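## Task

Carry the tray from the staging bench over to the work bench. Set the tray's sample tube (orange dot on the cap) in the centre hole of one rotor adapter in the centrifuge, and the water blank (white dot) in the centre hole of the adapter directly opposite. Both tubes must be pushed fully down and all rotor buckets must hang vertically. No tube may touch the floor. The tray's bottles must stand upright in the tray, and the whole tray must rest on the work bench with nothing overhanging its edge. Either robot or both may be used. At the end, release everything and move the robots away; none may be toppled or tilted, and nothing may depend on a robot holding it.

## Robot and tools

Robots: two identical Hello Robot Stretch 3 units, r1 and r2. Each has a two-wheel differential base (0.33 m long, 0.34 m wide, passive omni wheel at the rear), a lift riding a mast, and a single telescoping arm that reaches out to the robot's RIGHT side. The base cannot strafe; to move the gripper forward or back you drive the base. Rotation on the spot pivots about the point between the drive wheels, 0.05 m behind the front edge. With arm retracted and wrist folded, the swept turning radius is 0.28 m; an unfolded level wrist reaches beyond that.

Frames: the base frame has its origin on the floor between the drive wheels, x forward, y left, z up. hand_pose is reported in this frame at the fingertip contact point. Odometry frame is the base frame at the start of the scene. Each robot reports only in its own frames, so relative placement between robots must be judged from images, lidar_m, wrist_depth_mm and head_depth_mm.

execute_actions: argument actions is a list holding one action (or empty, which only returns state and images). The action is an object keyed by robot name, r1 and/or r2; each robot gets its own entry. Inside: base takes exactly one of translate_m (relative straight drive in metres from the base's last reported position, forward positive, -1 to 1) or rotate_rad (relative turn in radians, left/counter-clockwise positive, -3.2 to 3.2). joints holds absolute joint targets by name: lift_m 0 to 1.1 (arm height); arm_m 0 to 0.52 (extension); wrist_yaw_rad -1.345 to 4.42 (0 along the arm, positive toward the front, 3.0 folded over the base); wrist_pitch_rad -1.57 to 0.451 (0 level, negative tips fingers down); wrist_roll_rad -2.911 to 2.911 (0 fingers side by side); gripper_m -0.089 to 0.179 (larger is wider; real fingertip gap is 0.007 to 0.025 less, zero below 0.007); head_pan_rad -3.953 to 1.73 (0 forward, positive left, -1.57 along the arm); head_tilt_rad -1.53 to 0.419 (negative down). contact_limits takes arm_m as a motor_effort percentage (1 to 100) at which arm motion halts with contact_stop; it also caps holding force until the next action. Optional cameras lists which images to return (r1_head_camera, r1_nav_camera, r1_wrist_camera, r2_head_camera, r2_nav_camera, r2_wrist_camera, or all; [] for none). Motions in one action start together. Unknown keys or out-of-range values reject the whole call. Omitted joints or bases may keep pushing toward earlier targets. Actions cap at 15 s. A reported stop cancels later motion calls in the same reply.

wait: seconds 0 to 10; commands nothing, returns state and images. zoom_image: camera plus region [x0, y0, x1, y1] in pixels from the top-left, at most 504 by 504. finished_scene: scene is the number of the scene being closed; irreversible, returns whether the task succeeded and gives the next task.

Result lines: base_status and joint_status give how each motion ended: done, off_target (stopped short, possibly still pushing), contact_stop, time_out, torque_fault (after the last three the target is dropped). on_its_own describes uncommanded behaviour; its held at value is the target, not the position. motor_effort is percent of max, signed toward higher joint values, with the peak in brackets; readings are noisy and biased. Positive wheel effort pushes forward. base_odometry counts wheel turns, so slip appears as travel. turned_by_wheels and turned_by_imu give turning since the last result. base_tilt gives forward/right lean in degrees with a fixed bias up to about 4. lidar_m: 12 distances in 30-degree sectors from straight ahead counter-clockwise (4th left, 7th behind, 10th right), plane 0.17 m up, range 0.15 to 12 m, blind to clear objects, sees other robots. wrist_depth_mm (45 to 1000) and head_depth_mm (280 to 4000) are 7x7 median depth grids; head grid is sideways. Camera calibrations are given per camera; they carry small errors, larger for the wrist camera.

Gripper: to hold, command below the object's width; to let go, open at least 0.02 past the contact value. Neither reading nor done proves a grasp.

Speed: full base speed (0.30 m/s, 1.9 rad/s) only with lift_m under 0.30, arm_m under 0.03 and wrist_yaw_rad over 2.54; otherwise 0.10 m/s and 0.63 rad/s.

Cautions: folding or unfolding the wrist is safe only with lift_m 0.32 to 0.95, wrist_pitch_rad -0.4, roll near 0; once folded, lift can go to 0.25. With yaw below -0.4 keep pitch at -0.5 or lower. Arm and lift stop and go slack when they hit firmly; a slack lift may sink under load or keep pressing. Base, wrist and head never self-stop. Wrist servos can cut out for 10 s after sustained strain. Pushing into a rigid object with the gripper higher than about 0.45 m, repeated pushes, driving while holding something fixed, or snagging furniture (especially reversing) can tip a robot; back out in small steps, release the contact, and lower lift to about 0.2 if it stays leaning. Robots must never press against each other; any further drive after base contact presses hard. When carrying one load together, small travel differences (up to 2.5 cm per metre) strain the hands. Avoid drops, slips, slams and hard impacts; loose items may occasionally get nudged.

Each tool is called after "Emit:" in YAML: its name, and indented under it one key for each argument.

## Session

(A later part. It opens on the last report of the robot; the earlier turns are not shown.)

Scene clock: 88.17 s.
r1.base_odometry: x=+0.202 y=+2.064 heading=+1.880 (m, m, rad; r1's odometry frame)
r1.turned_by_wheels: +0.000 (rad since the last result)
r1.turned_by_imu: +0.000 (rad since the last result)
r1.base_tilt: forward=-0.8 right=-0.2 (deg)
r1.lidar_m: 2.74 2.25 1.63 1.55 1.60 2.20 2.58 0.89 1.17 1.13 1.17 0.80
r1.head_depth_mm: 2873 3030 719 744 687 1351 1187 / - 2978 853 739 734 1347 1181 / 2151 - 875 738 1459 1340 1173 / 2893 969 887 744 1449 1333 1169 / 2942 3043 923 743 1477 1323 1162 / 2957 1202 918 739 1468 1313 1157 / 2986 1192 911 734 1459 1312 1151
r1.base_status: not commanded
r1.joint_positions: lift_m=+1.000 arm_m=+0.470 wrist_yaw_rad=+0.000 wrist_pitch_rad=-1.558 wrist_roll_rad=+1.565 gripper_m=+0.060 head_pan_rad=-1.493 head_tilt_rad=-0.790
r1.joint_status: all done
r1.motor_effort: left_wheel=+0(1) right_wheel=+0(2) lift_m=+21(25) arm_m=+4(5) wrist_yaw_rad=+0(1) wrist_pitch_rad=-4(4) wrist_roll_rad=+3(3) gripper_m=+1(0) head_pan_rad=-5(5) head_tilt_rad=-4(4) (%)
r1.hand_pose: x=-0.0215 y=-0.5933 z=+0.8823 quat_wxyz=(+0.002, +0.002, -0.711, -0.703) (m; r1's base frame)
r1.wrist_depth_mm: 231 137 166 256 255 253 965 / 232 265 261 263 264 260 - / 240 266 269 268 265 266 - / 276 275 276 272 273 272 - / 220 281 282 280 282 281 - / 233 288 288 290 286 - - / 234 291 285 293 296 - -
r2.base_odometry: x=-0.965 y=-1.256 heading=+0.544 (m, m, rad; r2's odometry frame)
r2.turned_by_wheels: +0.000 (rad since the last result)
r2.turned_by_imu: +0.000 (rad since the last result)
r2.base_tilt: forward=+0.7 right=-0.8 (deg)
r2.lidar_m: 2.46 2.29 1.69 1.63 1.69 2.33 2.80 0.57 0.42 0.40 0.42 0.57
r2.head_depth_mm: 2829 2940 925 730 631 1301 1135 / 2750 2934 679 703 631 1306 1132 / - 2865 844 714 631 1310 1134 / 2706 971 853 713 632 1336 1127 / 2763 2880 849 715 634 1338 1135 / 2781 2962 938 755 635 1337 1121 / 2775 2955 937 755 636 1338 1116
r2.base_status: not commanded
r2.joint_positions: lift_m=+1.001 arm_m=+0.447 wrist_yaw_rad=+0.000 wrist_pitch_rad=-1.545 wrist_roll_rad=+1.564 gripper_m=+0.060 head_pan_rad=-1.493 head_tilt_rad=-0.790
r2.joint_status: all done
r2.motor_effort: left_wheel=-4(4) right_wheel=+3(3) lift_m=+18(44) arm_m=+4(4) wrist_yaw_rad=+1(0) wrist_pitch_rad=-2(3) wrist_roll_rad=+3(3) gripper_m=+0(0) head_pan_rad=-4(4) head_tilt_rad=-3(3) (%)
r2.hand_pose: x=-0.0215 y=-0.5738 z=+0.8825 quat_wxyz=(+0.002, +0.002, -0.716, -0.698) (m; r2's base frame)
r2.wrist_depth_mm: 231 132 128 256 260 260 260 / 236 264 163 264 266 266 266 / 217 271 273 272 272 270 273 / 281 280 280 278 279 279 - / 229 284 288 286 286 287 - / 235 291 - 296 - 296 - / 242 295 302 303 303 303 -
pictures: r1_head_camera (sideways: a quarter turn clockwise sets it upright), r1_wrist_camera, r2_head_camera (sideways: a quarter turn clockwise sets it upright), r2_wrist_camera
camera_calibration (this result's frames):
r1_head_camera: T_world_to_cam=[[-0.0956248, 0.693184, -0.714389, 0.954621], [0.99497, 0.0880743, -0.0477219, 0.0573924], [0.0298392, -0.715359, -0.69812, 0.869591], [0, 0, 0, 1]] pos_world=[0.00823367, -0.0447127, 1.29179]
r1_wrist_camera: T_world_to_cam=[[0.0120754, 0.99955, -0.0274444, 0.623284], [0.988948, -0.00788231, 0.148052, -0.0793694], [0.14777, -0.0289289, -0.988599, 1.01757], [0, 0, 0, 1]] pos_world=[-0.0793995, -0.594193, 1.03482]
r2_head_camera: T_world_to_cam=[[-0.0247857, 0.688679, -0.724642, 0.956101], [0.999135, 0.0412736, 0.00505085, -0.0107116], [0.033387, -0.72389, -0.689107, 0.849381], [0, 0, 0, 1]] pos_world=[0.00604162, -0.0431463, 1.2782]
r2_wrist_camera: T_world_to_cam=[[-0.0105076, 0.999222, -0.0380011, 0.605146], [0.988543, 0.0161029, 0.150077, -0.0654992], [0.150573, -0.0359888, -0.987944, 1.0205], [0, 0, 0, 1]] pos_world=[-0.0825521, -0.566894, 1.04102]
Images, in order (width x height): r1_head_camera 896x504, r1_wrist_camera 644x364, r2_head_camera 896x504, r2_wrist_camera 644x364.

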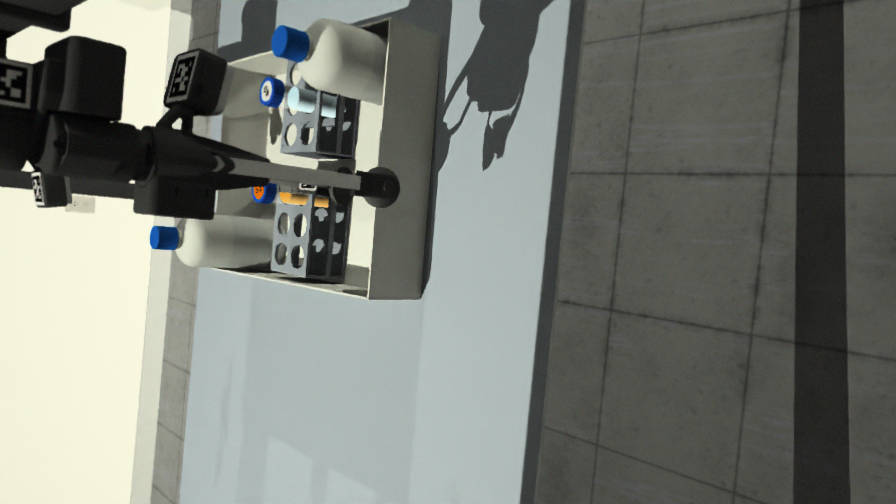

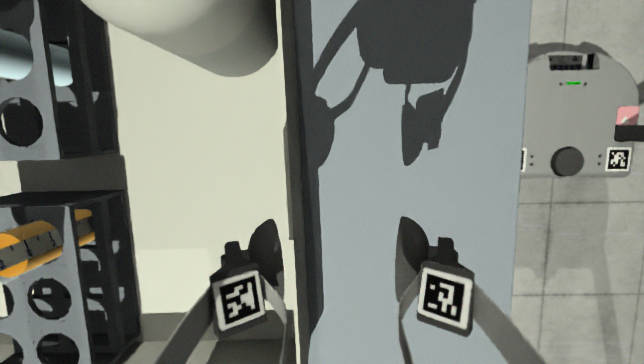

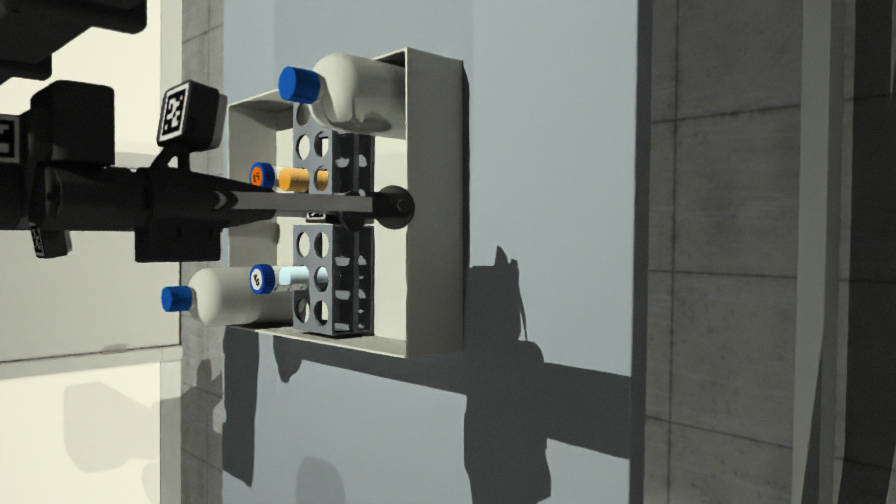

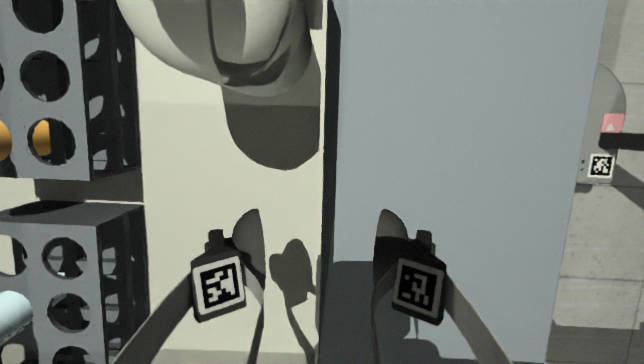

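Emit:
execute_actions:
  actions:
    - {"r1":{"joints":{"arm_m":0.497,"gripper_m":0.07}},"r2":{"base":{"translate_m":0.015},"joints":{"lift_m":0.935}}}
  cameras: []

Emit:
execute_actions:
  actions:
    - {"r1":{"joints":{"lift_m":0.93}},"r2":{"joints":{"gripper_m":0.02}}}
  cameras: ["r1_head_camera","r1_wrist_camera","r2_head_camera","r2_wrist_camera"]

Scene clock: 91.37 s.
r1.base_odometry: x=+0.202 y=+2.064 heading=+1.880 (m, m, rad; r1's odometry frame)
r1.turned_by_wheels: +0.000 (rad since the last result)
r1.turned_by_imu: +0.000 (rad since the last result)
r1.base_tilt: forward=-0.8 right=-0.3 (deg)
r1.lidar_m: 2.74 2.24 1.63 1.54 1.60 2.21 2.58 0.89 1.17 1.13 1.17 0.80
r1.head_depth_mm: 2886 3039 719 743 688 1354 1183 / - 1022 854 739 735 1347 1183 / 2778 - 874 738 1457 1332 1173 / 2897 964 889 745 1453 1329 1167 / 2953 2999 924 743 1470 1323 1163 / 2959 1201 917 741 1461 1322 1156 / 3018 1183 909 734 1460 1319 1151
r1.base_status: not commanded
r1.joint_positions: lift_m=+1.000 arm_m=+0.497 wrist_yaw_rad=+0.000 wrist_pitch_rad=-1.558 wrist_roll_rad=+1.565 gripper_m=+0.070 head_pan_rad=-1.493 head_tilt_rad=-0.790
r1.joint_status: all done
r1.motor_effort: left_wheel=-2(2) right_wheel=+1(1) lift_m=+21(20) arm_m=+5(5) wrist_yaw_rad=+0(0) wrist_pitch_rad=-4(4) wrist_roll_rad=+3(3) gripper_m=+0(47) head_pan_rad=-4(4) head_tilt_rad=-4(4) (%)
r1.hand_pose: x=-0.0215 y=-0.6203 z=+0.8823 quat_wxyz=(+0.002, +0.002, -0.711, -0.703) (m; r1's base frame)
r1.wrist_depth_mm: 201 256 137 252 256 253 951 / 206 259 263 261 259 258 - / 214 261 267 265 266 266 - / 275 277 272 273 271 269 - / 209 253 277 278 278 281 - / 230 262 - 284 288 286 - / 235 262 290 291 294 296 -
r2.base_odometry: x=-0.952 y=-1.248 heading=+0.544 (m, m, rad; r2's odometry frame)
r2.turned_by_wheels: +0.000 (rad since the last result)
r2.turned_by_imu: +0.000 (rad since the last result)
r2.base_tilt: forward=+0.6 right=-0.8 (deg)
r2.lidar_m: 2.44 2.29 1.69 1.63 1.70 2.33 2.81 0.57 0.42 0.40 0.42 0.57
r2.head_depth_mm: 2627 - 841 721 632 1309 1137 / 2660 2864 757 704 630 1308 1129 / 785 - 840 714 632 1301 1135 / 2737 2934 843 714 633 1337 1132 / 2736 2936 875 714 632 1333 1133 / 2768 2943 936 755 634 1342 1118 / 2743 2962 935 757 634 1341 1117
r2.base_status: done
r2.joint_positions: lift_m=+0.936 arm_m=+0.447 wrist_yaw_rad=+0.000 wrist_pitch_rad=-1.545 wrist_roll_rad=+1.564 gripper_m=+0.060 head_pan_rad=-1.493 head_tilt_rad=-0.790
r2.joint_status: all done
r2.motor_effort: left_wheel=-4(5) right_wheel=+2(10) lift_m=+19(18) arm_m=+4(4) wrist_yaw_rad=+0(0) wrist_pitch_rad=-2(3) wrist_roll_rad=+4(3) gripper_m=+1(1) head_pan_rad=-4(4) head_tilt_rad=-3(4) (%)
r2.hand_pose: x=-0.0215 y=-0.5738 z=+0.8175 quat_wxyz=(+0.002, +0.002, -0.716, -0.698) (m; r2's base frame)
r2.wrist_depth_mm: 197 199 134 197 199 198 197 / 200 204 202 203 203 203 201 / 204 210 209 209 209 208 207 / 217 215 213 215 215 214 212 / 205 221 219 220 220 220 218 / 220 225 - 226 - 225 224 / 226 232 233 233 233 231 232
pictures: none
No camera images: the call's "cameras" was empty. Leave "cameras" out to get every camera's image.

Scene clock: 92.83 s.
r1.base_odometry: x=+0.202 y=+2.064 heading=+1.880 (m, m, rad; r1's odometry frame)
r1.turned_by_wheels: +0.000 (rad since the last result)
r1.turned_by_imu: +0.000 (rad since the last result)
r1.base_tilt: forward=-0.7 right=-0.2 (deg)
r1.lidar_m: 2.74 2.24 1.63 1.54 1.60 2.20 2.58 0.89 1.17 1.13 1.17 0.80
r1.head_depth_mm: 2734 2989 706 744 688 1353 1183 / 809 2970 853 739 735 1347 1181 / 1491 - 870 734 1457 1344 1172 / 2935 966 888 746 1446 1332 1165 / 2941 3055 926 743 1475 1320 1169 / 2956 1202 917 740 1462 1325 1160 / 2989 1190 909 733 1458 1320 1155
r1.base_status: not commanded
r1.joint_positions: lift_m=+0.930 arm_m=+0.497 wrist_yaw_rad=+0.000 wrist_pitch_rad=-1.558 wrist_roll_rad=+1.565 gripper_m=+0.070 head_pan_rad=-1.493 head_tilt_rad=-0.790
r1.joint_status: all done
r1.motor_effort: left_wheel=-1(2) right_wheel=+1(1) lift_m=+21(18) arm_m=+4(5) wrist_yaw_rad=+0(0) wrist_pitch_rad=-4(4) wrist_roll_rad=+3(3) gripper_m=+0(1) head_pan_rad=-5(4) head_tilt_rad=-3(3) (%)
r1.hand_pose: x=-0.0215 y=-0.6203 z=+0.8123 quat_wxyz=(+0.002, +0.002, -0.711, -0.703) (m; r1's base frame)
r1.wrist_depth_mm: 190 191 135 190 189 189 186 / 191 195 193 192 194 193 192 / 196 201 198 197 199 197 197 / 206 204 203 202 203 203 200 / 185 209 207 208 207 207 207 / 184 215 - 213 213 211 213 / 193 217 219 219 219 218 219
r2.base_odometry: x=-0.952 y=-1.248 heading=+0.544 (m, m, rad; r2's odometry frame)
r2.turned_by_wheels: +0.000 (rad since the last result)
r2.turned_by_imu: +0.000 (rad since the last result)
r2.base_tilt: forward=+0.8 right=-0.8 (deg)
r2.lidar_m: 2.44 2.30 1.69 1.63 1.69 2.33 2.81 0.57 0.42 0.40 0.42 0.57
r2.head_depth_mm: 2637 - 841 722 629 1311 1132 / 2692 2830 756 702 630 1307 1129 / 759 - 840 716 632 1307 1135 / 2702 2912 846 715 633 1340 1132 / 2742 2952 877 716 632 1339 1135 / 2769 2977 937 756 635 1345 1117 / 2765 2953 938 759 635 1343 1116
r2.base_status: not commanded
r2.joint_positions: lift_m=+0.936 arm_m=+0.447 wrist_yaw_rad=+0.000 wrist_pitch_rad=-1.545 wrist_roll_rad=+1.564 gripper_m=+0.020 head_pan_rad=-1.493 head_tilt_rad=-0.790
r2.joint_status: all done
r2.motor_effort: left_wheel=-4(4) right_wheel=+2(2) lift_m=+19(19) arm_m=+4(3) wrist_yaw_rad=+1(2) wrist_pitch_rad=-3(3) wrist_roll_rad=+3(4) gripper_m=-1(96) head_pan_rad=-4(4) head_tilt_rad=-3(3) (%)
r2.hand_pose: x=-0.0215 y=-0.5738 z=+0.8175 quat_wxyz=(+0.002, +0.002, -0.716, -0.698) (m; r2's base frame)
r2.wrist_depth_mm: 195 199 135 198 198 198 197 / 200 204 203 203 203 202 202 / 204 209 207 208 209 208 207 / 216 215 214 213 215 213 213 / 205 221 218 219 221 219 219 / 220 227 225 227 225 225 225 / 227 234 233 234 232 232 232
pictures: r1_head_camera (sideways: a quarter turn clockwise sets it upright), r1_wrist_camera, r2_head_camera (sideways: a quarter turn clockwise sets it upright), r2_wrist_camera
camera_calibration (this result's frames):
r1_head_camera: T_world_to_cam=[[-0.0956247, 0.693184, -0.714389, 0.954621], [0.99497, 0.0880742, -0.0477219, 0.0573924], [0.0298392, -0.715359, -0.69812, 0.869591], [0, 0, 0, 1]] pos_world=[0.00823366, -0.0447127, 1.29179]
r1_wrist_camera: T_world_to_cam=[[0.0120757, 0.999551, -0.0274399, 0.648346], [0.988948, -0.00788322, 0.148052, -0.0692189], [0.147769, -0.0289245, -0.988599, 0.947585], [0, 0, 0, 1]] pos_world=[-0.0793995, -0.621192, 0.96482]
r2_head_camera: T_world_to_cam=[[-0.0247857, 0.688679, -0.724642, 0.956101], [0.999135, 0.0412736, 0.00505085, -0.0107116], [0.033387, -0.72389, -0.689107, 0.849381], [0, 0, 0, 1]] pos_world=[0.00604162, -0.0431463, 1.2782]
r2_wrist_camera: T_world_to_cam=[[-0.010508, 0.999222, -0.0380011, 0.602677], [0.988543, 0.0161032, 0.150077, -0.0557446], [0.150573, -0.0359887, -0.987944, 0.956289], [0, 0, 0, 1]] pos_world=[-0.0825521, -0.566895, 0.976028]
Images, in order (width x height): r1_head_camera 896x504, r1_wrist_camera 644x364, r2_head_camera 896x504, r2_wrist_camera 644x364.

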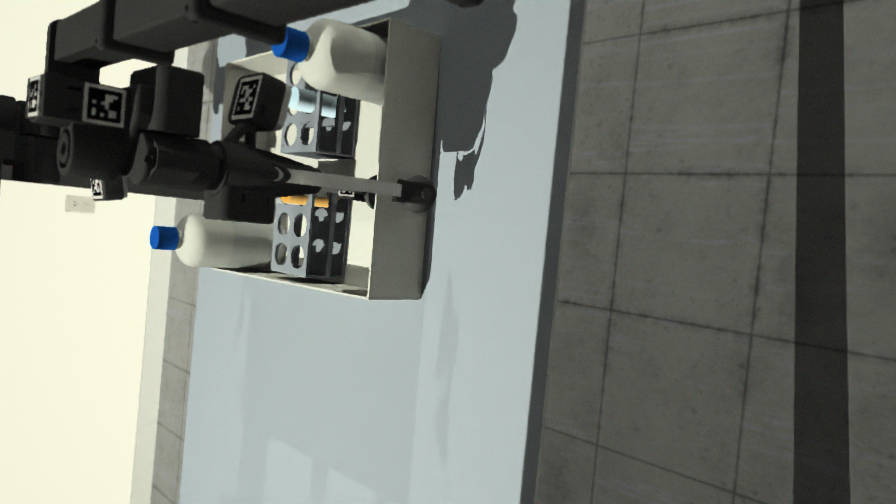

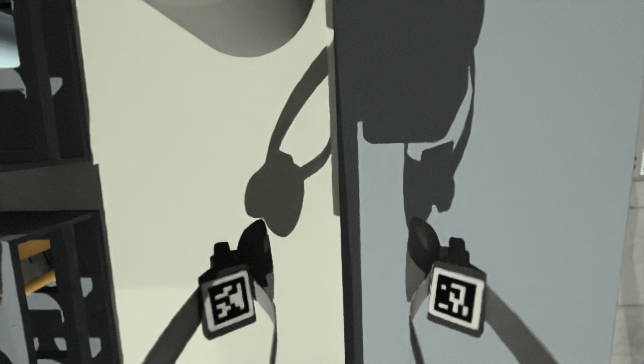

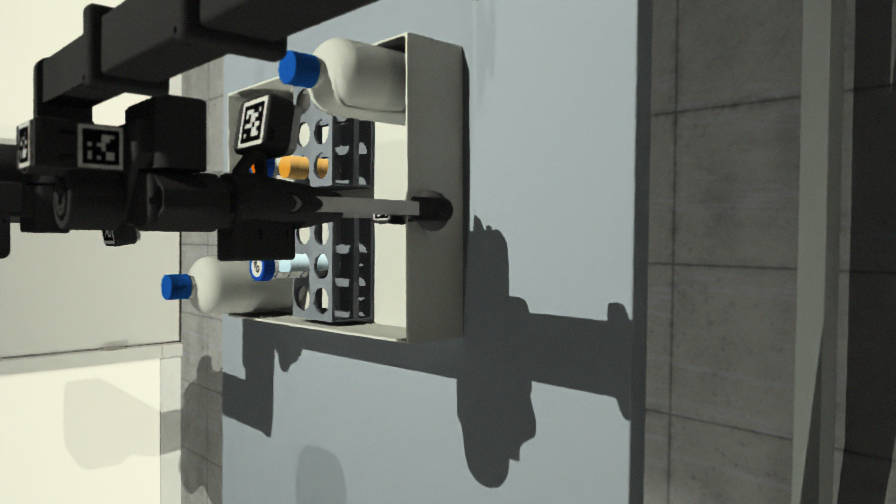

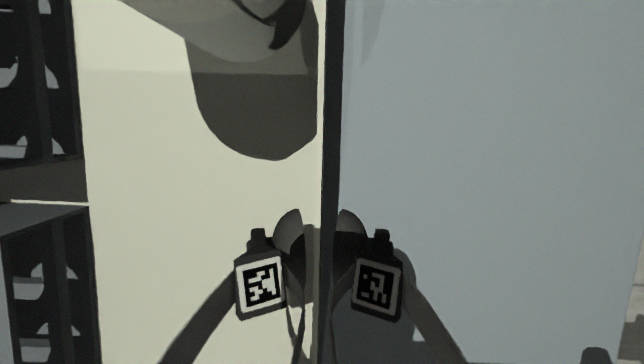

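Emit:
execute_actions:
  actions:
    - {"r1":{"joints":{"gripper_m":-0.06}},"r2":{"joints":{"gripper_m":-0.06}}}
  cameras: []

Emit:
execute_actions:
  actions:
    - {"r1":{"joints":{"lift_m":0.965}},"r2":{"joints":{"lift_m":0.97}}}
  cameras: ["r1_head_camera","r1_wrist_camera","r2_head_camera","r2_wrist_camera"]

Scene clock: 97.70 s.
r1.base_odometry: x=+0.202 y=+2.064 heading=+1.880 (m, m, rad; r1's odometry frame)
r1.turned_by_wheels: +0.000 (rad since the last result)
r1.turned_by_imu: +0.000 (rad since the last result)
r1.base_tilt: forward=-0.8 right=-0.3 (deg)
r1.lidar_m: 2.75 2.24 1.63 1.55 1.59 2.20 2.58 0.89 1.18 1.13 1.17 0.80
r1.head_depth_mm: 2750 3041 705 744 687 1357 1183 / 1751 1201 853 739 735 1347 1179 / 1483 - 866 736 1456 1337 1173 / 2915 957 879 745 1447 1331 1167 / 2945 3020 923 743 1470 1328 1162 / 2972 1203 915 741 1467 1322 1158 / 2992 1190 908 734 1465 1314 1158
r1.base_status: not commanded
r1.joint_positions: lift_m=+0.930 arm_m=+0.497 wrist_yaw_rad=+0.001 wrist_pitch_rad=-1.557 wrist_roll_rad=+1.565 gripper_m=-0.059 head_pan_rad=-1.493 head_tilt_rad=-0.790
r1.joint_status: all done
r1.motor_effort: left_wheel=-1(2) right_wheel=+1(1) lift_m=+25(25) arm_m=+4(5) wrist_yaw_rad=+0(0) wrist_pitch_rad=-4(5) wrist_roll_rad=+3(3) gripper_m=-20(97) head_pan_rad=-5(4) head_tilt_rad=-3(4) (%)
r1.hand_pose: x=-0.0216 y=-0.6207 z=+0.8121 quat_wxyz=(+0.003, +0.002, -0.712, -0.703) (m; r1's base frame)
r1.wrist_depth_mm: 187 191 136 188 188 187 187 / 190 193 192 190 194 191 191 / 193 197 195 194 198 196 193 / 203 203 201 200 202 200 199 / 202 205 204 203 205 205 203 / 185 211 209 - 210 210 210 / 210 215 214 215 220 216 216
r2.base_odometry: x=-0.952 y=-1.248 heading=+0.544 (m, m, rad; r2's odometry frame)
r2.turned_by_wheels: +0.000 (rad since the last result)
r2.turned_by_imu: +0.000 (rad since the last result)
r2.base_tilt: forward=+0.7 right=-0.9 (deg)
r2.lidar_m: 2.45 2.29 1.69 1.63 1.69 2.33 2.81 0.57 0.42 0.40 0.42 0.57
r2.head_depth_mm: 2683 - 842 710 629 1303 1132 / 2661 2870 824 704 632 1305 1127 / 758 - 838 713 632 1306 1135 / 2709 2899 838 715 632 1341 1131 / 2739 2951 872 716 632 1344 1136 / 2763 2951 935 755 635 1341 1113 / 2754 2971 934 757 635 1338 1114
r2.base_status: not commanded
r2.joint_positions: lift_m=+0.935 arm_m=+0.447 wrist_yaw_rad=-0.001 wrist_pitch_rad=-1.542 wrist_roll_rad=+1.569 gripper_m=-0.056 head_pan_rad=-1.493 head_tilt_rad=-0.790
r2.joint_status: gripper_m off_target (ended at -0.056, target -0.060)
r2.motor_effort: left_wheel=-4(4) right_wheel=+3(3) lift_m=+26(26) arm_m=+3(4) wrist_yaw_rad=+1(1) wrist_pitch_rad=-4(4) wrist_roll_rad=+1(3) gripper_m=-19(100) head_pan_rad=-4(4) head_tilt_rad=-4(3) (%)
r2.hand_pose: x=-0.0215 y=-0.5748 z=+0.8172 quat_wxyz=(+0.001, +0.000, -0.717, -0.697) (m; r2's base frame)
r2.wrist_depth_mm: 192 195 134 195 197 197 196 / 198 200 199 201 203 201 200 / 201 205 204 206 208 207 206 / 213 212 210 212 213 212 211 / 202 218 216 217 219 219 218 / 217 224 222 - 225 224 223 / 223 231 230 231 231 230 228
pictures: none
No camera images: the call's "cameras" was empty. Leave "cameras" out to get every camera's image.

Scene clock: 98.83 s.
r1.base_odometry: x=+0.202 y=+2.064 heading=+1.880 (m, m, rad; r1's odometry frame)
r1.turned_by_wheels: +0.000 (rad since the last result)
r1.turned_by_imu: +0.000 (rad since the last result)
r1.base_tilt: forward=-0.7 right=-0.3 (deg)
r1.lidar_m: 2.74 2.24 1.62 1.55 1.59 2.20 2.57 0.89 1.17 1.13 1.17 0.80
r1.head_depth_mm: - 3029 693 743 687 1356 1181 / - 3158 830 741 735 1346 1181 / 2806 - 840 737 1448 1338 1173 / 2862 925 833 744 1443 1336 1168 / 2907 3017 922 745 1472 1323 1166 / 2981 1202 916 739 1461 1319 1157 / 2998 1187 907 735 1458 1312 1151
r1.base_status: not commanded
r1.joint_positions: lift_m=+0.965 arm_m=+0.497 wrist_yaw_rad=+0.001 wrist_pitch_rad=-1.557 wrist_roll_rad=+1.565 gripper_m=-0.056 head_pan_rad=-1.493 head_tilt_rad=-0.790
r1.joint_status: all done
r1.motor_effort: left_wheel=-1(1) right_wheel=+1(0) lift_m=+31(33) arm_m=+5(5) wrist_yaw_rad=-1(0) wrist_pitch_rad=-5(5) wrist_roll_rad=+3(3) gripper_m=-19(19) head_pan_rad=-5(4) head_tilt_rad=-4(3) (%)
r1.hand_pose: x=-0.0216 y=-0.6207 z=+0.8468 quat_wxyz=(+0.003, +0.002, -0.712, -0.703) (m; r1's base frame)
r1.wrist_depth_mm: 188 189 135 190 221 218 221 / 190 193 192 191 228 225 223 / 194 197 196 195 231 230 229 / 203 202 200 199 236 236 236 / 201 204 203 203 241 242 - / 183 212 209 - 246 246 - / 209 215 215 214 257 251 -
r2.base_odometry: x=-0.952 y=-1.248 heading=+0.544 (m, m, rad; r2's odometry frame)
r2.turned_by_wheels: +0.000 (rad since the last result)
r2.turned_by_imu: +0.000 (rad since the last result)
r2.base_tilt: forward=+0.8 right=-0.9 (deg)
r2.lidar_m: 2.45 2.30 1.69 1.63 1.70 2.32 2.81 0.57 0.42 0.40 0.42 0.57
r2.head_depth_mm: - 1983 690 711 631 1312 1130 / - 2948 686 703 632 1307 1136 / - - 809 706 631 1309 1136 / 2730 877 809 704 631 1337 1133 / 2773 1127 832 713 634 1340 1139 / 2769 2970 933 756 633 1339 1120 / 2804 2979 936 759 634 1337 1111
r2.base_status: not commanded
r2.joint_positions: lift_m=+0.969 arm_m=+0.447 wrist_yaw_rad=-0.001 wrist_pitch_rad=-1.542 wrist_roll_rad=+1.569 gripper_m=-0.052 head_pan_rad=-1.493 head_tilt_rad=-0.790
r2.joint_status: all done
r2.on_its_own: gripper_m is held at -0.053, not at your -0.060, by its stall guard, which is still easing
r2.motor_effort: left_wheel=-4(3) right_wheel=+2(2) lift_m=+54(56) arm_m=+4(3) wrist_yaw_rad=+0(0) wrist_pitch_rad=-4(4) wrist_roll_rad=+1(1) gripper_m=-25(26) head_pan_rad=-4(4) head_tilt_rad=-4(3) (%)
r2.hand_pose: x=-0.0215 y=-0.5748 z=+0.8510 quat_wxyz=(+0.001, +0.000, -0.717, -0.697) (m; r2's base frame)
r2.wrist_depth_mm: 192 195 134 195 229 229 227 / 197 200 200 200 234 235 232 / 202 205 205 205 241 240 239 / 212 211 211 212 247 246 246 / 201 218 217 215 253 252 253 / 217 224 221 - 259 261 - / 223 231 229 265 268 266 -
pictures: r1_head_camera (sideways: a quarter turn clockwise sets it upright), r1_wrist_camera, r2_head_camera (sideways: a quarter turn clockwise sets it upright), r2_wrist_camera
camera_calibration (this result's frames):
r1_head_camera: T_world_to_cam=[[-0.0956248, 0.693184, -0.714389, 0.954621], [0.99497, 0.0880745, -0.0477219, 0.0573924], [0.0298393, -0.715359, -0.69812, 0.869591], [0, 0, 0, 1]] pos_world=[0.00823367, -0.0447127, 1.29179]
r1_wrist_camera: T_world_to_cam=[[0.011318, 0.999524, -0.0287011, 0.650654], [0.988954, -0.00694679, 0.148062, -0.0737298], [0.147792, -0.0300599, -0.988562, 0.980876], [0, 0, 0, 1]] pos_world=[-0.0794145, -0.621372, 0.999248]
r2_head_camera: T_world_to_cam=[[-0.0247858, 0.688679, -0.724642, 0.956102], [0.999135, 0.0412739, 0.00505085, -0.0107116], [0.0333872, -0.72389, -0.689107, 0.849381], [0, 0, 0, 1]] pos_world=[0.00604163, -0.0431463, 1.2782]
r2_wrist_camera: T_world_to_cam=[[-0.00570904, 0.999114, -0.0416965, 0.608114], [0.988594, 0.0119145, 0.150133, -0.0632206], [0.150496, -0.0403638, -0.987786, 0.986697], [0, 0, 0, 1]] pos_world=[-0.0825231, -0.566995, 1.00949]
Images, in order (width x height): r1_head_camera 896x504, r1_wrist_camera 644x364, r2_head_camera 896x504, r2_wrist_camera 644x364.

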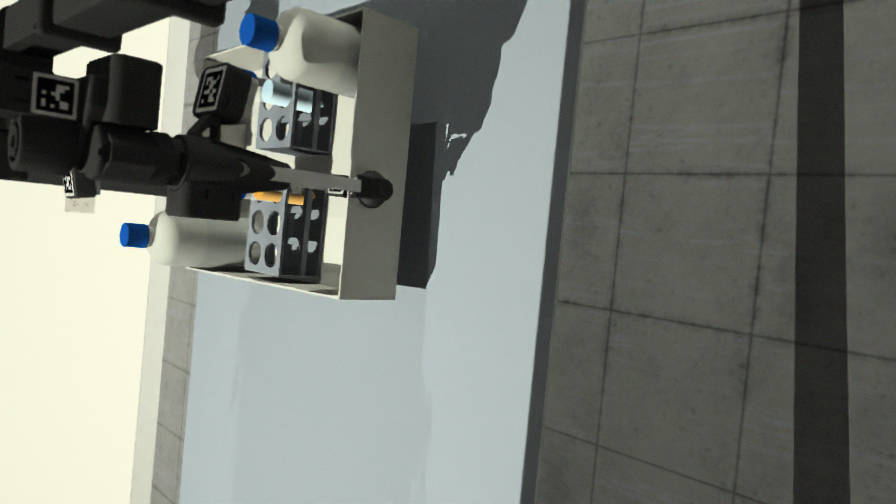

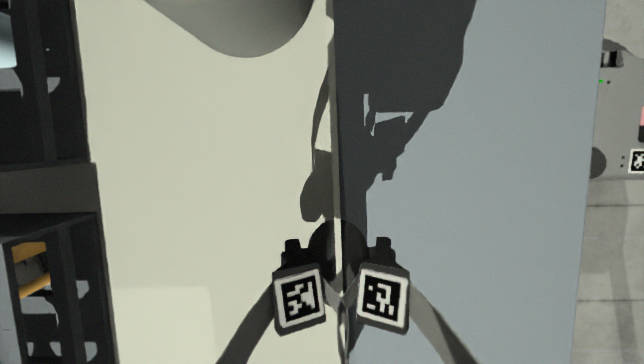

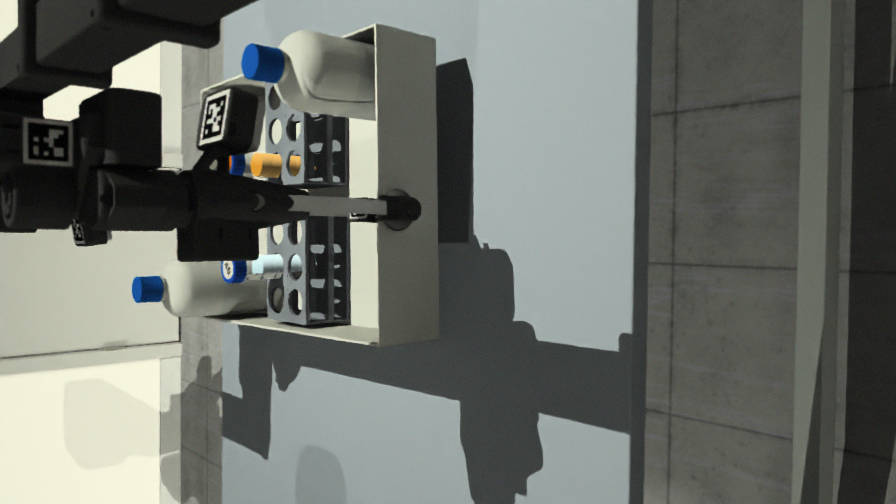

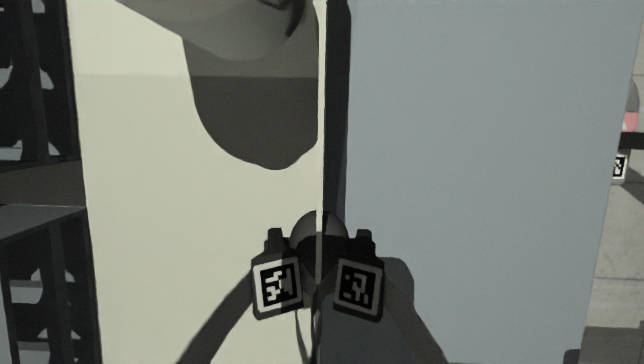

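Emit:
execute_actions:
  actions:
    - {"r1":{"base":{"translate_m":-0.3},"joints":{"lift_m":1.0,"head_pan_rad":-2.3,"head_tilt_rad":-0.5}},"r2":{"base":{"translate_m":0.3},"joints":{"lift_m":1.005,"head_pan_rad":-0.4,"head_tilt_rad":-0.5,"gripper_m":-0.045}}}

Scene clock: 104.40 s.
r1.base_odometry: x=+0.293 y=+1.778 heading=+1.880 (m, m, rad; r1's odometry frame)
r1.turned_by_wheels: +0.000 (rad since the last result)
r1.turned_by_imu: +0.001 (rad since the last result)
r1.base_tilt: forward=-0.8 right=-0.2 (deg)
r1.lidar_m: 3.05 2.23 1.61 1.54 1.61 2.20 2.28 2.50 0.66 1.13 1.17 1.06
r1.head_depth_mm: - - - 2743 2186 - - / - - - 2856 - - - / - - - 2982 - - - / 3762 - - 2936 - - 1094 / 3486 3823 3967 3065 - - 1278 / 3177 3487 3703 - - 695 1326 / 3020 3247 3439 - 775 654 1316
r1.base_status: done
r1.joint_positions: lift_m=+1.000 arm_m=+0.497 wrist_yaw_rad=+0.001 wrist_pitch_rad=-1.551 wrist_roll_rad=+1.565 gripper_m=-0.056 head_pan_rad=-2.293 head_tilt_rad=-0.507
r1.joint_status: all done
r1.motor_effort: left_wheel=-1(3) right_wheel=+1(4) lift_m=+31(36) arm_m=+5(4) wrist_yaw_rad=-1(0) wrist_pitch_rad=-8(8) wrist_roll_rad=+3(3) gripper_m=-20(21) head_pan_rad=-4(55) head_tilt_rad=+3(18) (%)
r1.hand_pose: x=-0.0216 y=-0.6224 z=+0.8816 quat_wxyz=(+0.003, +0.002, -0.714, -0.700) (m; r1's base frame)
r1.wrist_depth_mm: 188 190 136 189 254 250 949 / 190 193 193 193 259 256 - / 194 199 197 196 265 262 - / 206 202 200 200 271 269 - / 201 206 206 202 277 276 - / 185 211 210 - 283 283 - / 211 217 214 217 292 293 -
r2.base_odometry: x=-0.696 y=-1.093 heading=+0.544 (m, m, rad; r2's odometry frame)
r2.turned_by_wheels: +0.000 (rad since the last result)
r2.turned_by_imu: -0.002 (rad since the last result)
r2.base_tilt: forward=+0.8 right=-0.8 (deg)
r2.lidar_m: 2.15 2.29 1.68 1.63 1.69 2.32 3.09 0.57 0.42 0.40 0.42 2.36
r2.head_depth_mm: 3943 - - 2736 2042 674 708 / - - - 2745 2073 1631 1350 / - - - 2782 2062 1631 1350 / - - 3465 2644 2076 1644 1363 / - - 3519 2809 2092 1645 1360 / - - 2368 2584 2102 1650 1364 / - 3844 3378 2815 2101 1653 1370
r2.base_status: done
r2.joint_positions: lift_m=+1.004 arm_m=+0.447 wrist_yaw_rad=-0.001 wrist_pitch_rad=-1.537 wrist_roll_rad=+1.569 gripper_m=-0.044 head_pan_rad=-0.407 head_tilt_rad=-0.507
r2.joint_status: all done
r2.motor_effort: left_wheel=-4(4) right_wheel=+2(11) lift_m=+53(54) arm_m=+3(3) wrist_yaw_rad=+1(1) wrist_pitch_rad=-6(6) wrist_roll_rad=+1(1) gripper_m=-21(23) head_pan_rad=+5(52) head_tilt_rad=+2(16) (%)
r2.hand_pose: x=-0.0215 y=-0.5759 z=+0.8859 quat_wxyz=(+0.001, +0.000, -0.719, -0.695) (m; r2's base frame)
r2.wrist_depth_mm: 193 195 135 195 262 260 261 / 199 201 199 200 268 266 268 / 203 206 204 206 273 272 272 / 214 211 211 211 283 280 - / 203 219 216 287 291 289 - / 218 225 223 - 295 295 - / 226 231 230 304 307 305 -
pictures: r1_head_camera (sideways: a quarter turn clockwise sets it upright), r1_nav_camera (sideways: a quarter turn counterclockwise sets it upright), r1_wrist_camera, r2_head_camera (sideways: a quarter turn clockwise sets it upright), r2_nav_camera (sideways: a quarter turn counterclockwise sets it upright), r2_wrist_camera
camera_calibration (this result's frames):
r1_head_camera: T_world_to_cam=[[0.280271, 0.381264, -0.880958, 1.16948], [0.747584, -0.662371, -0.0488244, 0.0603546], [-0.602135, -0.644906, -0.47067, 0.577548], [0, 0, 0, 1]] pos_world=[-0.025128, -0.0334382, 1.30504]
r1_nav_camera: T_world_to_cam=[[-0.328278, -0.352288, 0.876428, -1.09863], [-0.764689, 0.643807, -0.0276415, 0.0926422], [-0.554513, -0.679269, -0.480738, 0.589767], [0, 0, 0, 1]] pos_world=[0.0372205, -0.0460654, 1.24895]
r1_wrist_camera: T_world_to_cam=[[0.0110903, 0.999322, -0.0350951, 0.658852], [0.988954, -0.00577383, 0.148107, -0.0782109], [0.147804, -0.03635, -0.988348, 1.01119], [0, 0, 0, 1]] pos_world=[-0.0794185, -0.6221, 1.03412]
r2_head_camera: T_world_to_cam=[[-0.409975, 0.208026, -0.888057, 1.1715], [0.426454, 0.904385, 0.0149768, -0.0201444], [0.806261, -0.372576, -0.459489, 0.545943], [0, 0, 0, 1]] pos_world=[0.0487032, -0.0220791, 1.29151]
r2_nav_camera: T_world_to_cam=[[0.42576, -0.160304, 0.890523, -1.12264], [-0.36057, -0.932722, 0.00448893, 0.0477894], [0.82989, -0.323007, -0.454916, 0.546915], [0, 0, 0, 1]] pos_world=[0.0413282, 0.0412678, 1.24832]
r2_wrist_camera: T_world_to_cam=[[-0.00570815, 0.998923, -0.0460483, 0.614451], [0.988595, 0.0125673, 0.150075, -0.068024], [0.150492, -0.0446665, -0.987602, 1.01852], [0, 0, 0, 1]] pos_world=[-0.0825234, -0.56744, 1.04439]
Images, in order (width x height): r1_head_camera 896x504, r1_nav_camera 672x504, r1_wrist_camera 644x364, r2_head_camera 896x504, r2_nav_camera 672x504, r2_wrist_camera 644x364.

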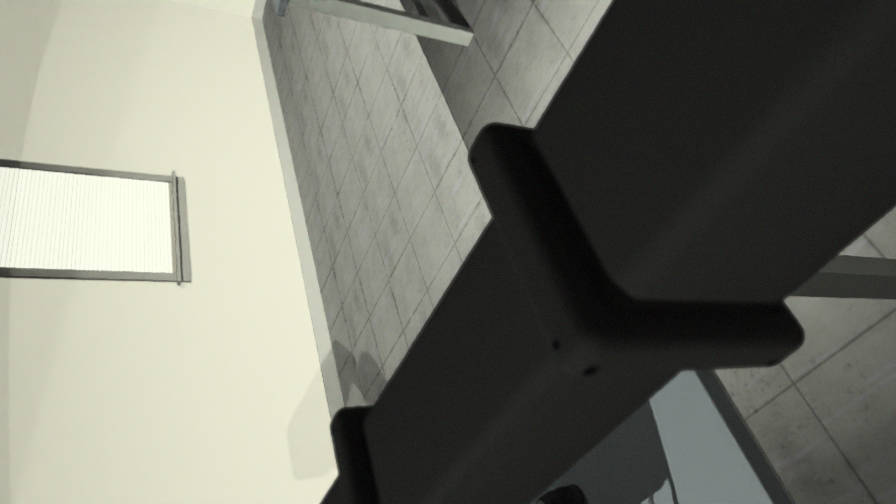

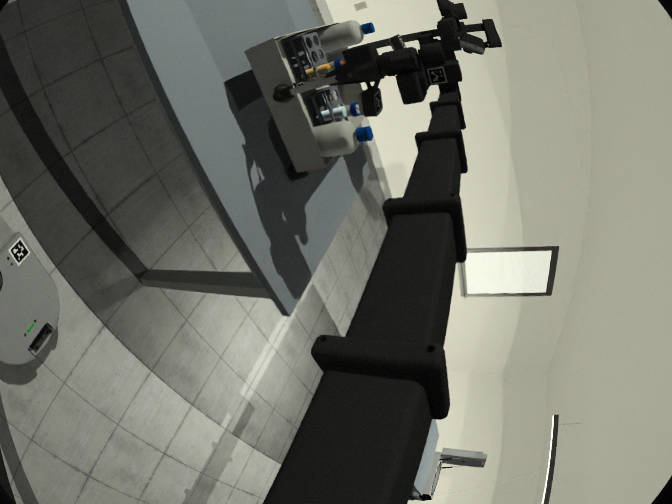

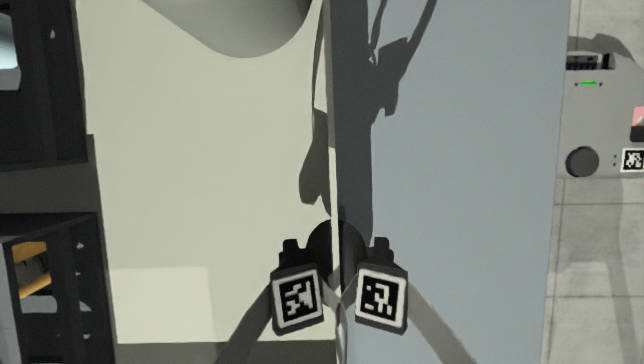

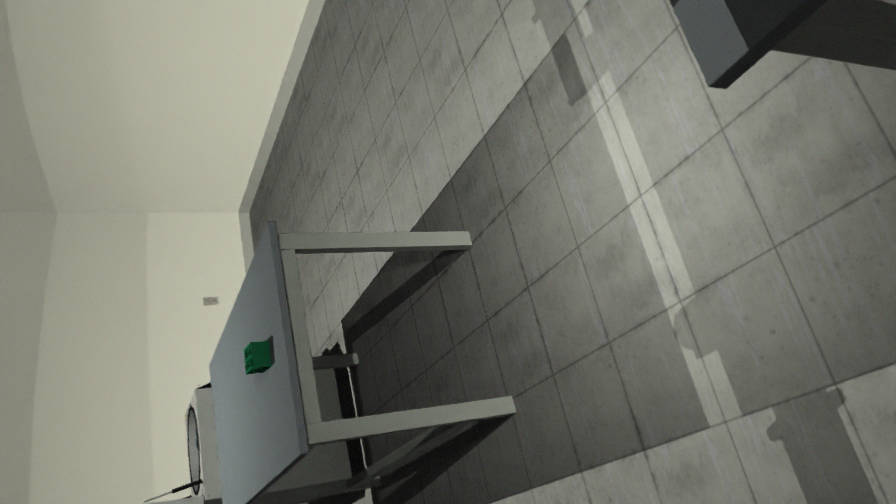

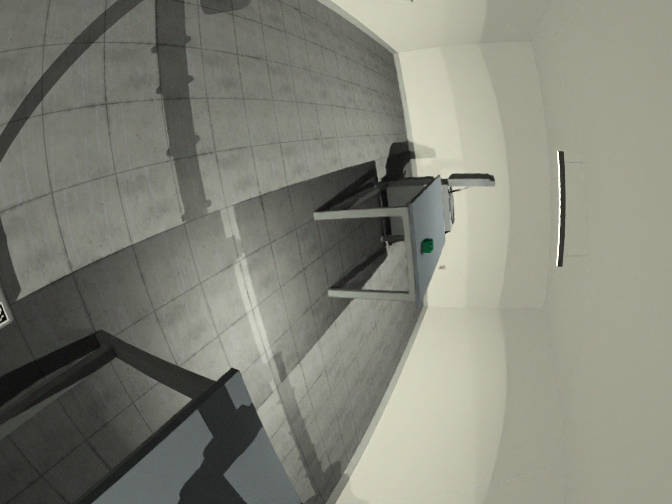

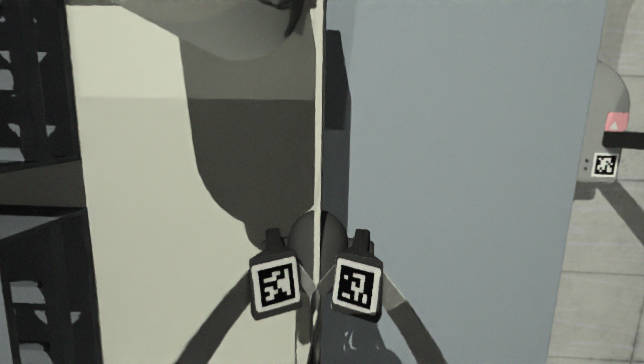

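Emit:
execute_actions:
  actions:
    - {"r1":{"base":{"translate_m":-1.0},"joints":{"lift_m":1.07,"head_pan_rad":-1.5,"head_tilt_rad":-0.8}},"r2":{"base":{"translate_m":1.0},"joints":{"lift_m":1.075}}}
  cameras: ["r1_wrist_camera","r2_wrist_camera","r1_head_camera"]

Scene clock: 119.70 s.
r1.base_odometry: x=+0.597 y=+0.826 heading=+1.880 (m, m, rad; r1's odometry frame)
r1.turned_by_wheels: +0.000 (rad since the last result)
r1.turned_by_imu: +0.004 (rad since the last result)
r1.base_tilt: forward=-0.8 right=-0.2 (deg)
r1.lidar_m: 2.02 2.18 1.62 1.55 1.61 2.19 2.69 1.32 3.35 1.56 0.74 0.72
r1.head_depth_mm: 2831 613 672 1903 1586 1354 1182 / 2737 789 676 1883 1565 1343 1177 / - 795 1848 1820 1562 1338 1172 / 829 802 1829 1840 1551 1331 1168 / 2938 3020 2215 1840 1544 1328 1164 / 2932 3002 2283 1826 1534 1314 1154 / 2996 2940 2115 1687 1520 1313 1155
r1.base_status: done
r1.joint_positions: lift_m=+1.070 arm_m=+0.497 wrist_yaw_rad=+0.001 wrist_pitch_rad=-1.538 wrist_roll_rad=+1.565 gripper_m=-0.056 head_pan_rad=-1.507 head_tilt_rad=-0.790
r1.joint_status: all done
r1.motor_effort: left_wheel=-1(4) right_wheel=+1(2) lift_m=+31(31) arm_m=+3(4) wrist_yaw_rad=-1(1) wrist_pitch_rad=-14(14) wrist_roll_rad=+3(3) gripper_m=-21(20) head_pan_rad=+5(56) head_tilt_rad=-3(19) (%)
r1.hand_pose: x=-0.0216 y=-0.6258 z=+0.9514 quat_wxyz=(+0.003, +0.002, -0.718, -0.696) (m; r1's base frame)
r1.wrist_depth_mm: 191 192 137 189 - - - / 194 196 193 193 - - - / 196 198 197 197 - - - / 206 205 201 202 - - - / 188 208 205 205 - - - / 188 213 211 - - - - / 212 219 218 215 - - -
r2.base_odometry: x=+0.160 y=-0.576 heading=+0.544 (m, m, rad; r2's odometry frame)
r2.turned_by_wheels: +0.000 (rad since the last result)
r2.turned_by_imu: -0.006 (rad since the last result)
r2.base_tilt: forward=+0.7 right=-0.7 (deg)
r2.lidar_m: 1.56 2.31 1.69 1.63 1.69 2.30 1.60 0.73 1.21 1.55 3.21 1.19
r2.head_depth_mm: 3841 - - 2387 1905 1630 1354 / - - 1772 2511 2062 1626 1354 / - - 1775 2434 2063 1631 1353 / - - 1788 1366 2071 1578 1360 / - - 1815 1321 1689 1583 1359 / - - 1967 2675 2018 1651 1372 / 3878 2663 2744 2693 2111 1666 1367
r2.base_status: done
r2.joint_positions: lift_m=+1.074 arm_m=+0.447 wrist_yaw_rad=-0.001 wrist_pitch_rad=-1.523 wrist_roll_rad=+1.569 gripper_m=-0.044 head_pan_rad=-0.407 head_tilt_rad=-0.507
r2.joint_status: all done
r2.motor_effort: left_wheel=-3(3) right_wheel=+1(9) lift_m=+53(56) arm_m=+2(3) wrist_yaw_rad=+1(0) wrist_pitch_rad=-11(11) wrist_roll_rad=+1(1) gripper_m=-23(23) head_pan_rad=+5(4) head_tilt_rad=+2(2) (%)
r2.hand_pose: x=-0.0215 y=-0.5796 z=+0.9558 quat_wxyz=(+0.001, +0.000, -0.723, -0.690) (m; r2's base frame)
r2.wrist_depth_mm: 195 196 136 196 - - - / 200 202 200 200 - - - / 203 208 206 206 - - - / 215 214 211 213 - - - / 207 221 218 - - - - / 221 226 224 - - - - / 208 234 232 - - - -
pictures: r1_head_camera (sideways: a quarter turn clockwise sets it upright), r1_wrist_camera, r2_wrist_camera
camera_calibration (this result's frames):
r1_head_camera: T_world_to_cam=[[-0.0859974, 0.694068, -0.714755, 0.955039], [0.996095, 0.0742695, -0.0477276, 0.0573929], [0.0199583, -0.716068, -0.697745, 0.869164], [0, 0, 0, 1]] pos_world=[0.00761493, -0.0447432, 1.29181]
r1_wrist_camera: T_world_to_cam=[[0.01107, 0.998787, -0.0479804, 0.676622], [0.988953, -0.0038426, 0.148181, -0.0874284], [0.147816, -0.0490907, -0.987796, 1.07153], [0, 0, 0, 1]] pos_world=[-0.0794178, -0.623535, 1.10388]
r2_wrist_camera: T_world_to_cam=[[-0.00571764, 0.998177, -0.0600833, 0.634337], [0.988597, 0.0146839, 0.14987, -0.0770281], [0.150479, -0.0585413, -0.986878, 1.07856], [0, 0, 0, 1]] pos_world=[-0.0825247, -0.568909, 1.11407]
Images, in order (width x height): r1_head_camera 896x504, r1_wrist_camera 644x364, r2_wrist_camera 644x364.

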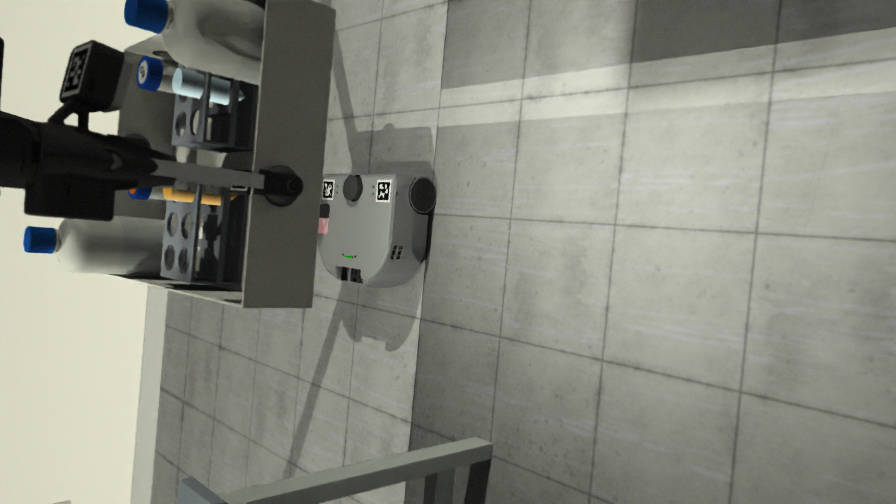

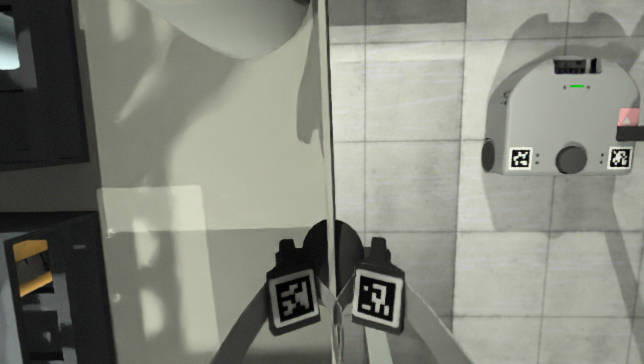

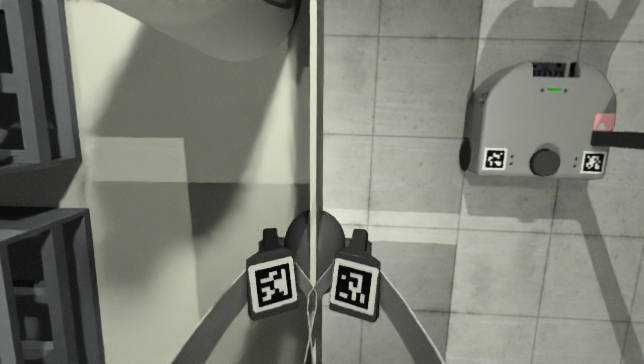

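Emit:
execute_actions:
  actions:
    - {"r1":{"base":{"translate_m":-0.6},"joints":{"arm_m":0.507}},"r2":{"base":{"translate_m":0.6},"joints":{"arm_m":0.459}}}
  cameras: ["r1_wrist_camera","r2_nav_camera","r2_head_camera"]

Scene clock: 128.30 s.
r1.base_odometry: x=+0.779 y=+0.254 heading=+1.879 (m, m, rad; r1's odometry frame)
r1.turned_by_wheels: +0.000 (rad since the last result)
r1.turned_by_imu: +0.001 (rad since the last result)
r1.base_tilt: forward=-0.8 right=-0.2 (deg)
r1.lidar_m: 2.61 2.18 1.61 1.55 1.60 2.19 2.11 0.79 1.30 1.56 1.61 1.23
r1.head_depth_mm: 2826 613 671 1904 1580 1354 1181 / 2755 787 674 1877 1563 1346 1174 / - 794 1840 1822 1557 1335 1179 / 830 803 1834 1853 1557 1328 1167 / 2935 3014 2222 1858 1546 1328 1164 / 2984 2999 2275 1840 1529 1320 1157 / 3000 2965 2262 1811 1527 1311 1149
r1.base_status: done
r1.joint_positions: lift_m=+1.070 arm_m=+0.507 wrist_yaw_rad=+0.001 wrist_pitch_rad=-1.563 wrist_roll_rad=+1.565 gripper_m=-0.056 head_pan_rad=-1.507 head_tilt_rad=-0.790
r1.joint_status: all done
r1.motor_effort: left_wheel=-1(3) right_wheel=+0(4) lift_m=+31(31) arm_m=+6(6) wrist_yaw_rad=-1(1) wrist_pitch_rad=-2(14) wrist_roll_rad=+3(3) gripper_m=-20(20) head_pan_rad=+5(5) head_tilt_rad=-4(3) (%)
r1.hand_pose: x=-0.0216 y=-0.6292 z=+0.9519 quat_wxyz=(+0.003, +0.002, -0.710, -0.705) (m; r1's base frame)
r1.wrist_depth_mm: 187 188 136 187 - - - / 189 191 191 192 - - - / 192 197 196 196 - - - / 201 202 200 199 - - - / 201 205 205 202 - - - / 183 208 208 - - - - / 209 214 213 215 - - -
r2.base_odometry: x=+0.673 y=-0.265 heading=+0.544 (m, m, rad; r2's odometry frame)
r2.turned_by_wheels: +0.000 (rad since the last result)
r2.turned_by_imu: -0.003 (rad since the last result)
r2.base_tilt: forward=+0.7 right=-0.8 (deg)
r2.lidar_m: 1.54 2.32 1.69 1.62 1.68 2.31 1.61 1.28 3.20 1.55 1.15 0.65
r2.head_depth_mm: 3899 - - 1075 847 1628 1353 / - - 1776 1148 850 833 1258 / - - 1785 1148 887 1587 1203 / 3876 - 1801 1154 1926 1600 1332 / 3686 3895 1801 1366 2071 1608 1363 / 3568 3673 1949 2280 2025 1658 1370 / 3259 2181 3627 2858 2096 1658 1373
r2.base_status: done
r2.joint_positions: lift_m=+1.074 arm_m=+0.459 wrist_yaw_rad=-0.001 wrist_pitch_rad=-1.550 wrist_roll_rad=+1.569 gripper_m=-0.044 head_pan_rad=-0.407 head_tilt_rad=-0.507
r2.joint_status: all done
r2.motor_effort: left_wheel=-2(1) right_wheel=+0(8) lift_m=+53(53) arm_m=+4(3) wrist_yaw_rad=+0(1) wrist_pitch_rad=-1(11) wrist_roll_rad=+1(1) gripper_m=-21(22) head_pan_rad=+5(5) head_tilt_rad=+3(2) (%)
r2.hand_pose: x=-0.0215 y=-0.5845 z=+0.9562 quat_wxyz=(+0.001, +0.000, -0.714, -0.700) (m; r2's base frame)
r2.wrist_depth_mm: 192 194 133 194 - - - / 196 199 198 200 - - - / 202 205 204 207 - - - / 211 209 210 212 - - - / 208 217 216 214 - - - / 199 224 223 - - - - / 206 231 230 232 - - -
pictures: r1_wrist_camera, r2_head_camera (sideways: a quarter turn clockwise sets it upright), r2_nav_camera (sideways: a quarter turn counterclockwise sets it upright)
camera_calibration (this result's frames):
r1_wrist_camera: T_world_to_cam=[[0.0110587, 0.999673, -0.0230396, 0.656875], [0.988956, -0.00752875, 0.148017, -0.0896696], [0.147795, -0.024422, -0.988716, 1.08823], [0, 0, 0, 1]] pos_world=[-0.0794202, -0.630759, 1.10436]
r2_head_camera: T_world_to_cam=[[-0.409954, 0.207985, -0.888077, 1.17152], [0.426394, 0.904413, 0.0149782, -0.0201459], [0.806304, -0.372531, -0.459451, 0.545893], [0, 0, 0, 1]] pos_world=[0.0487051, -0.0220765, 1.29152]
r2_nav_camera: T_world_to_cam=[[0.425736, -0.160261, 0.890542, -1.12267], [-0.360509, -0.932745, 0.00449056, 0.0477869], [0.829929, -0.32296, -0.454879, 0.546866], [0, 0, 0, 1]] pos_world=[0.0413276, 0.0412692, 1.24832]
Images, in order (width x height): r1_wrist_camera 644x364, r2_head_camera 896x504, r2_nav_camera 672x504.

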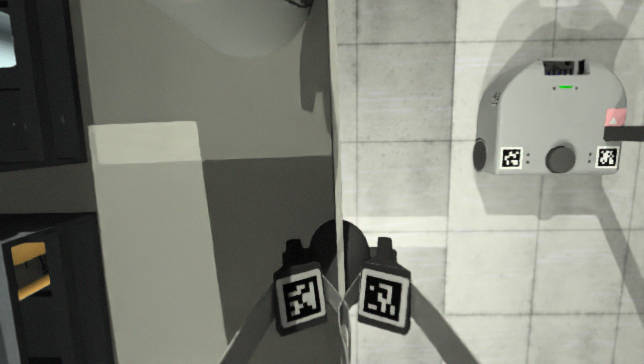

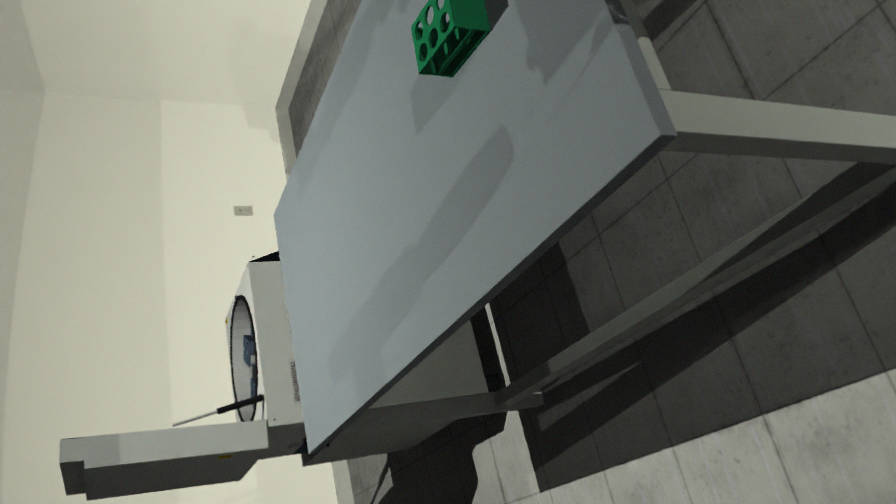

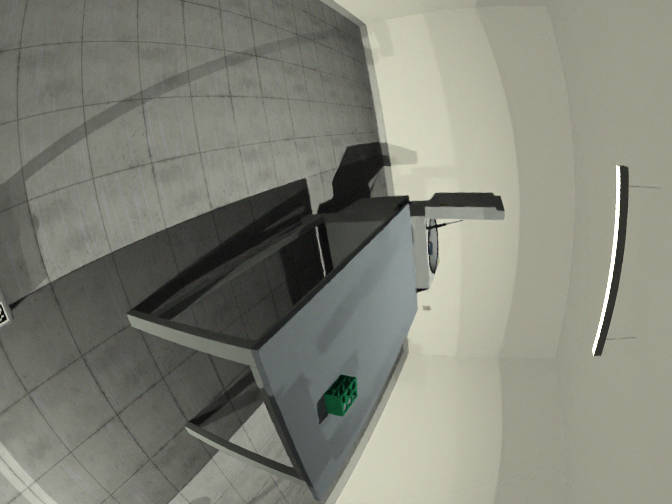

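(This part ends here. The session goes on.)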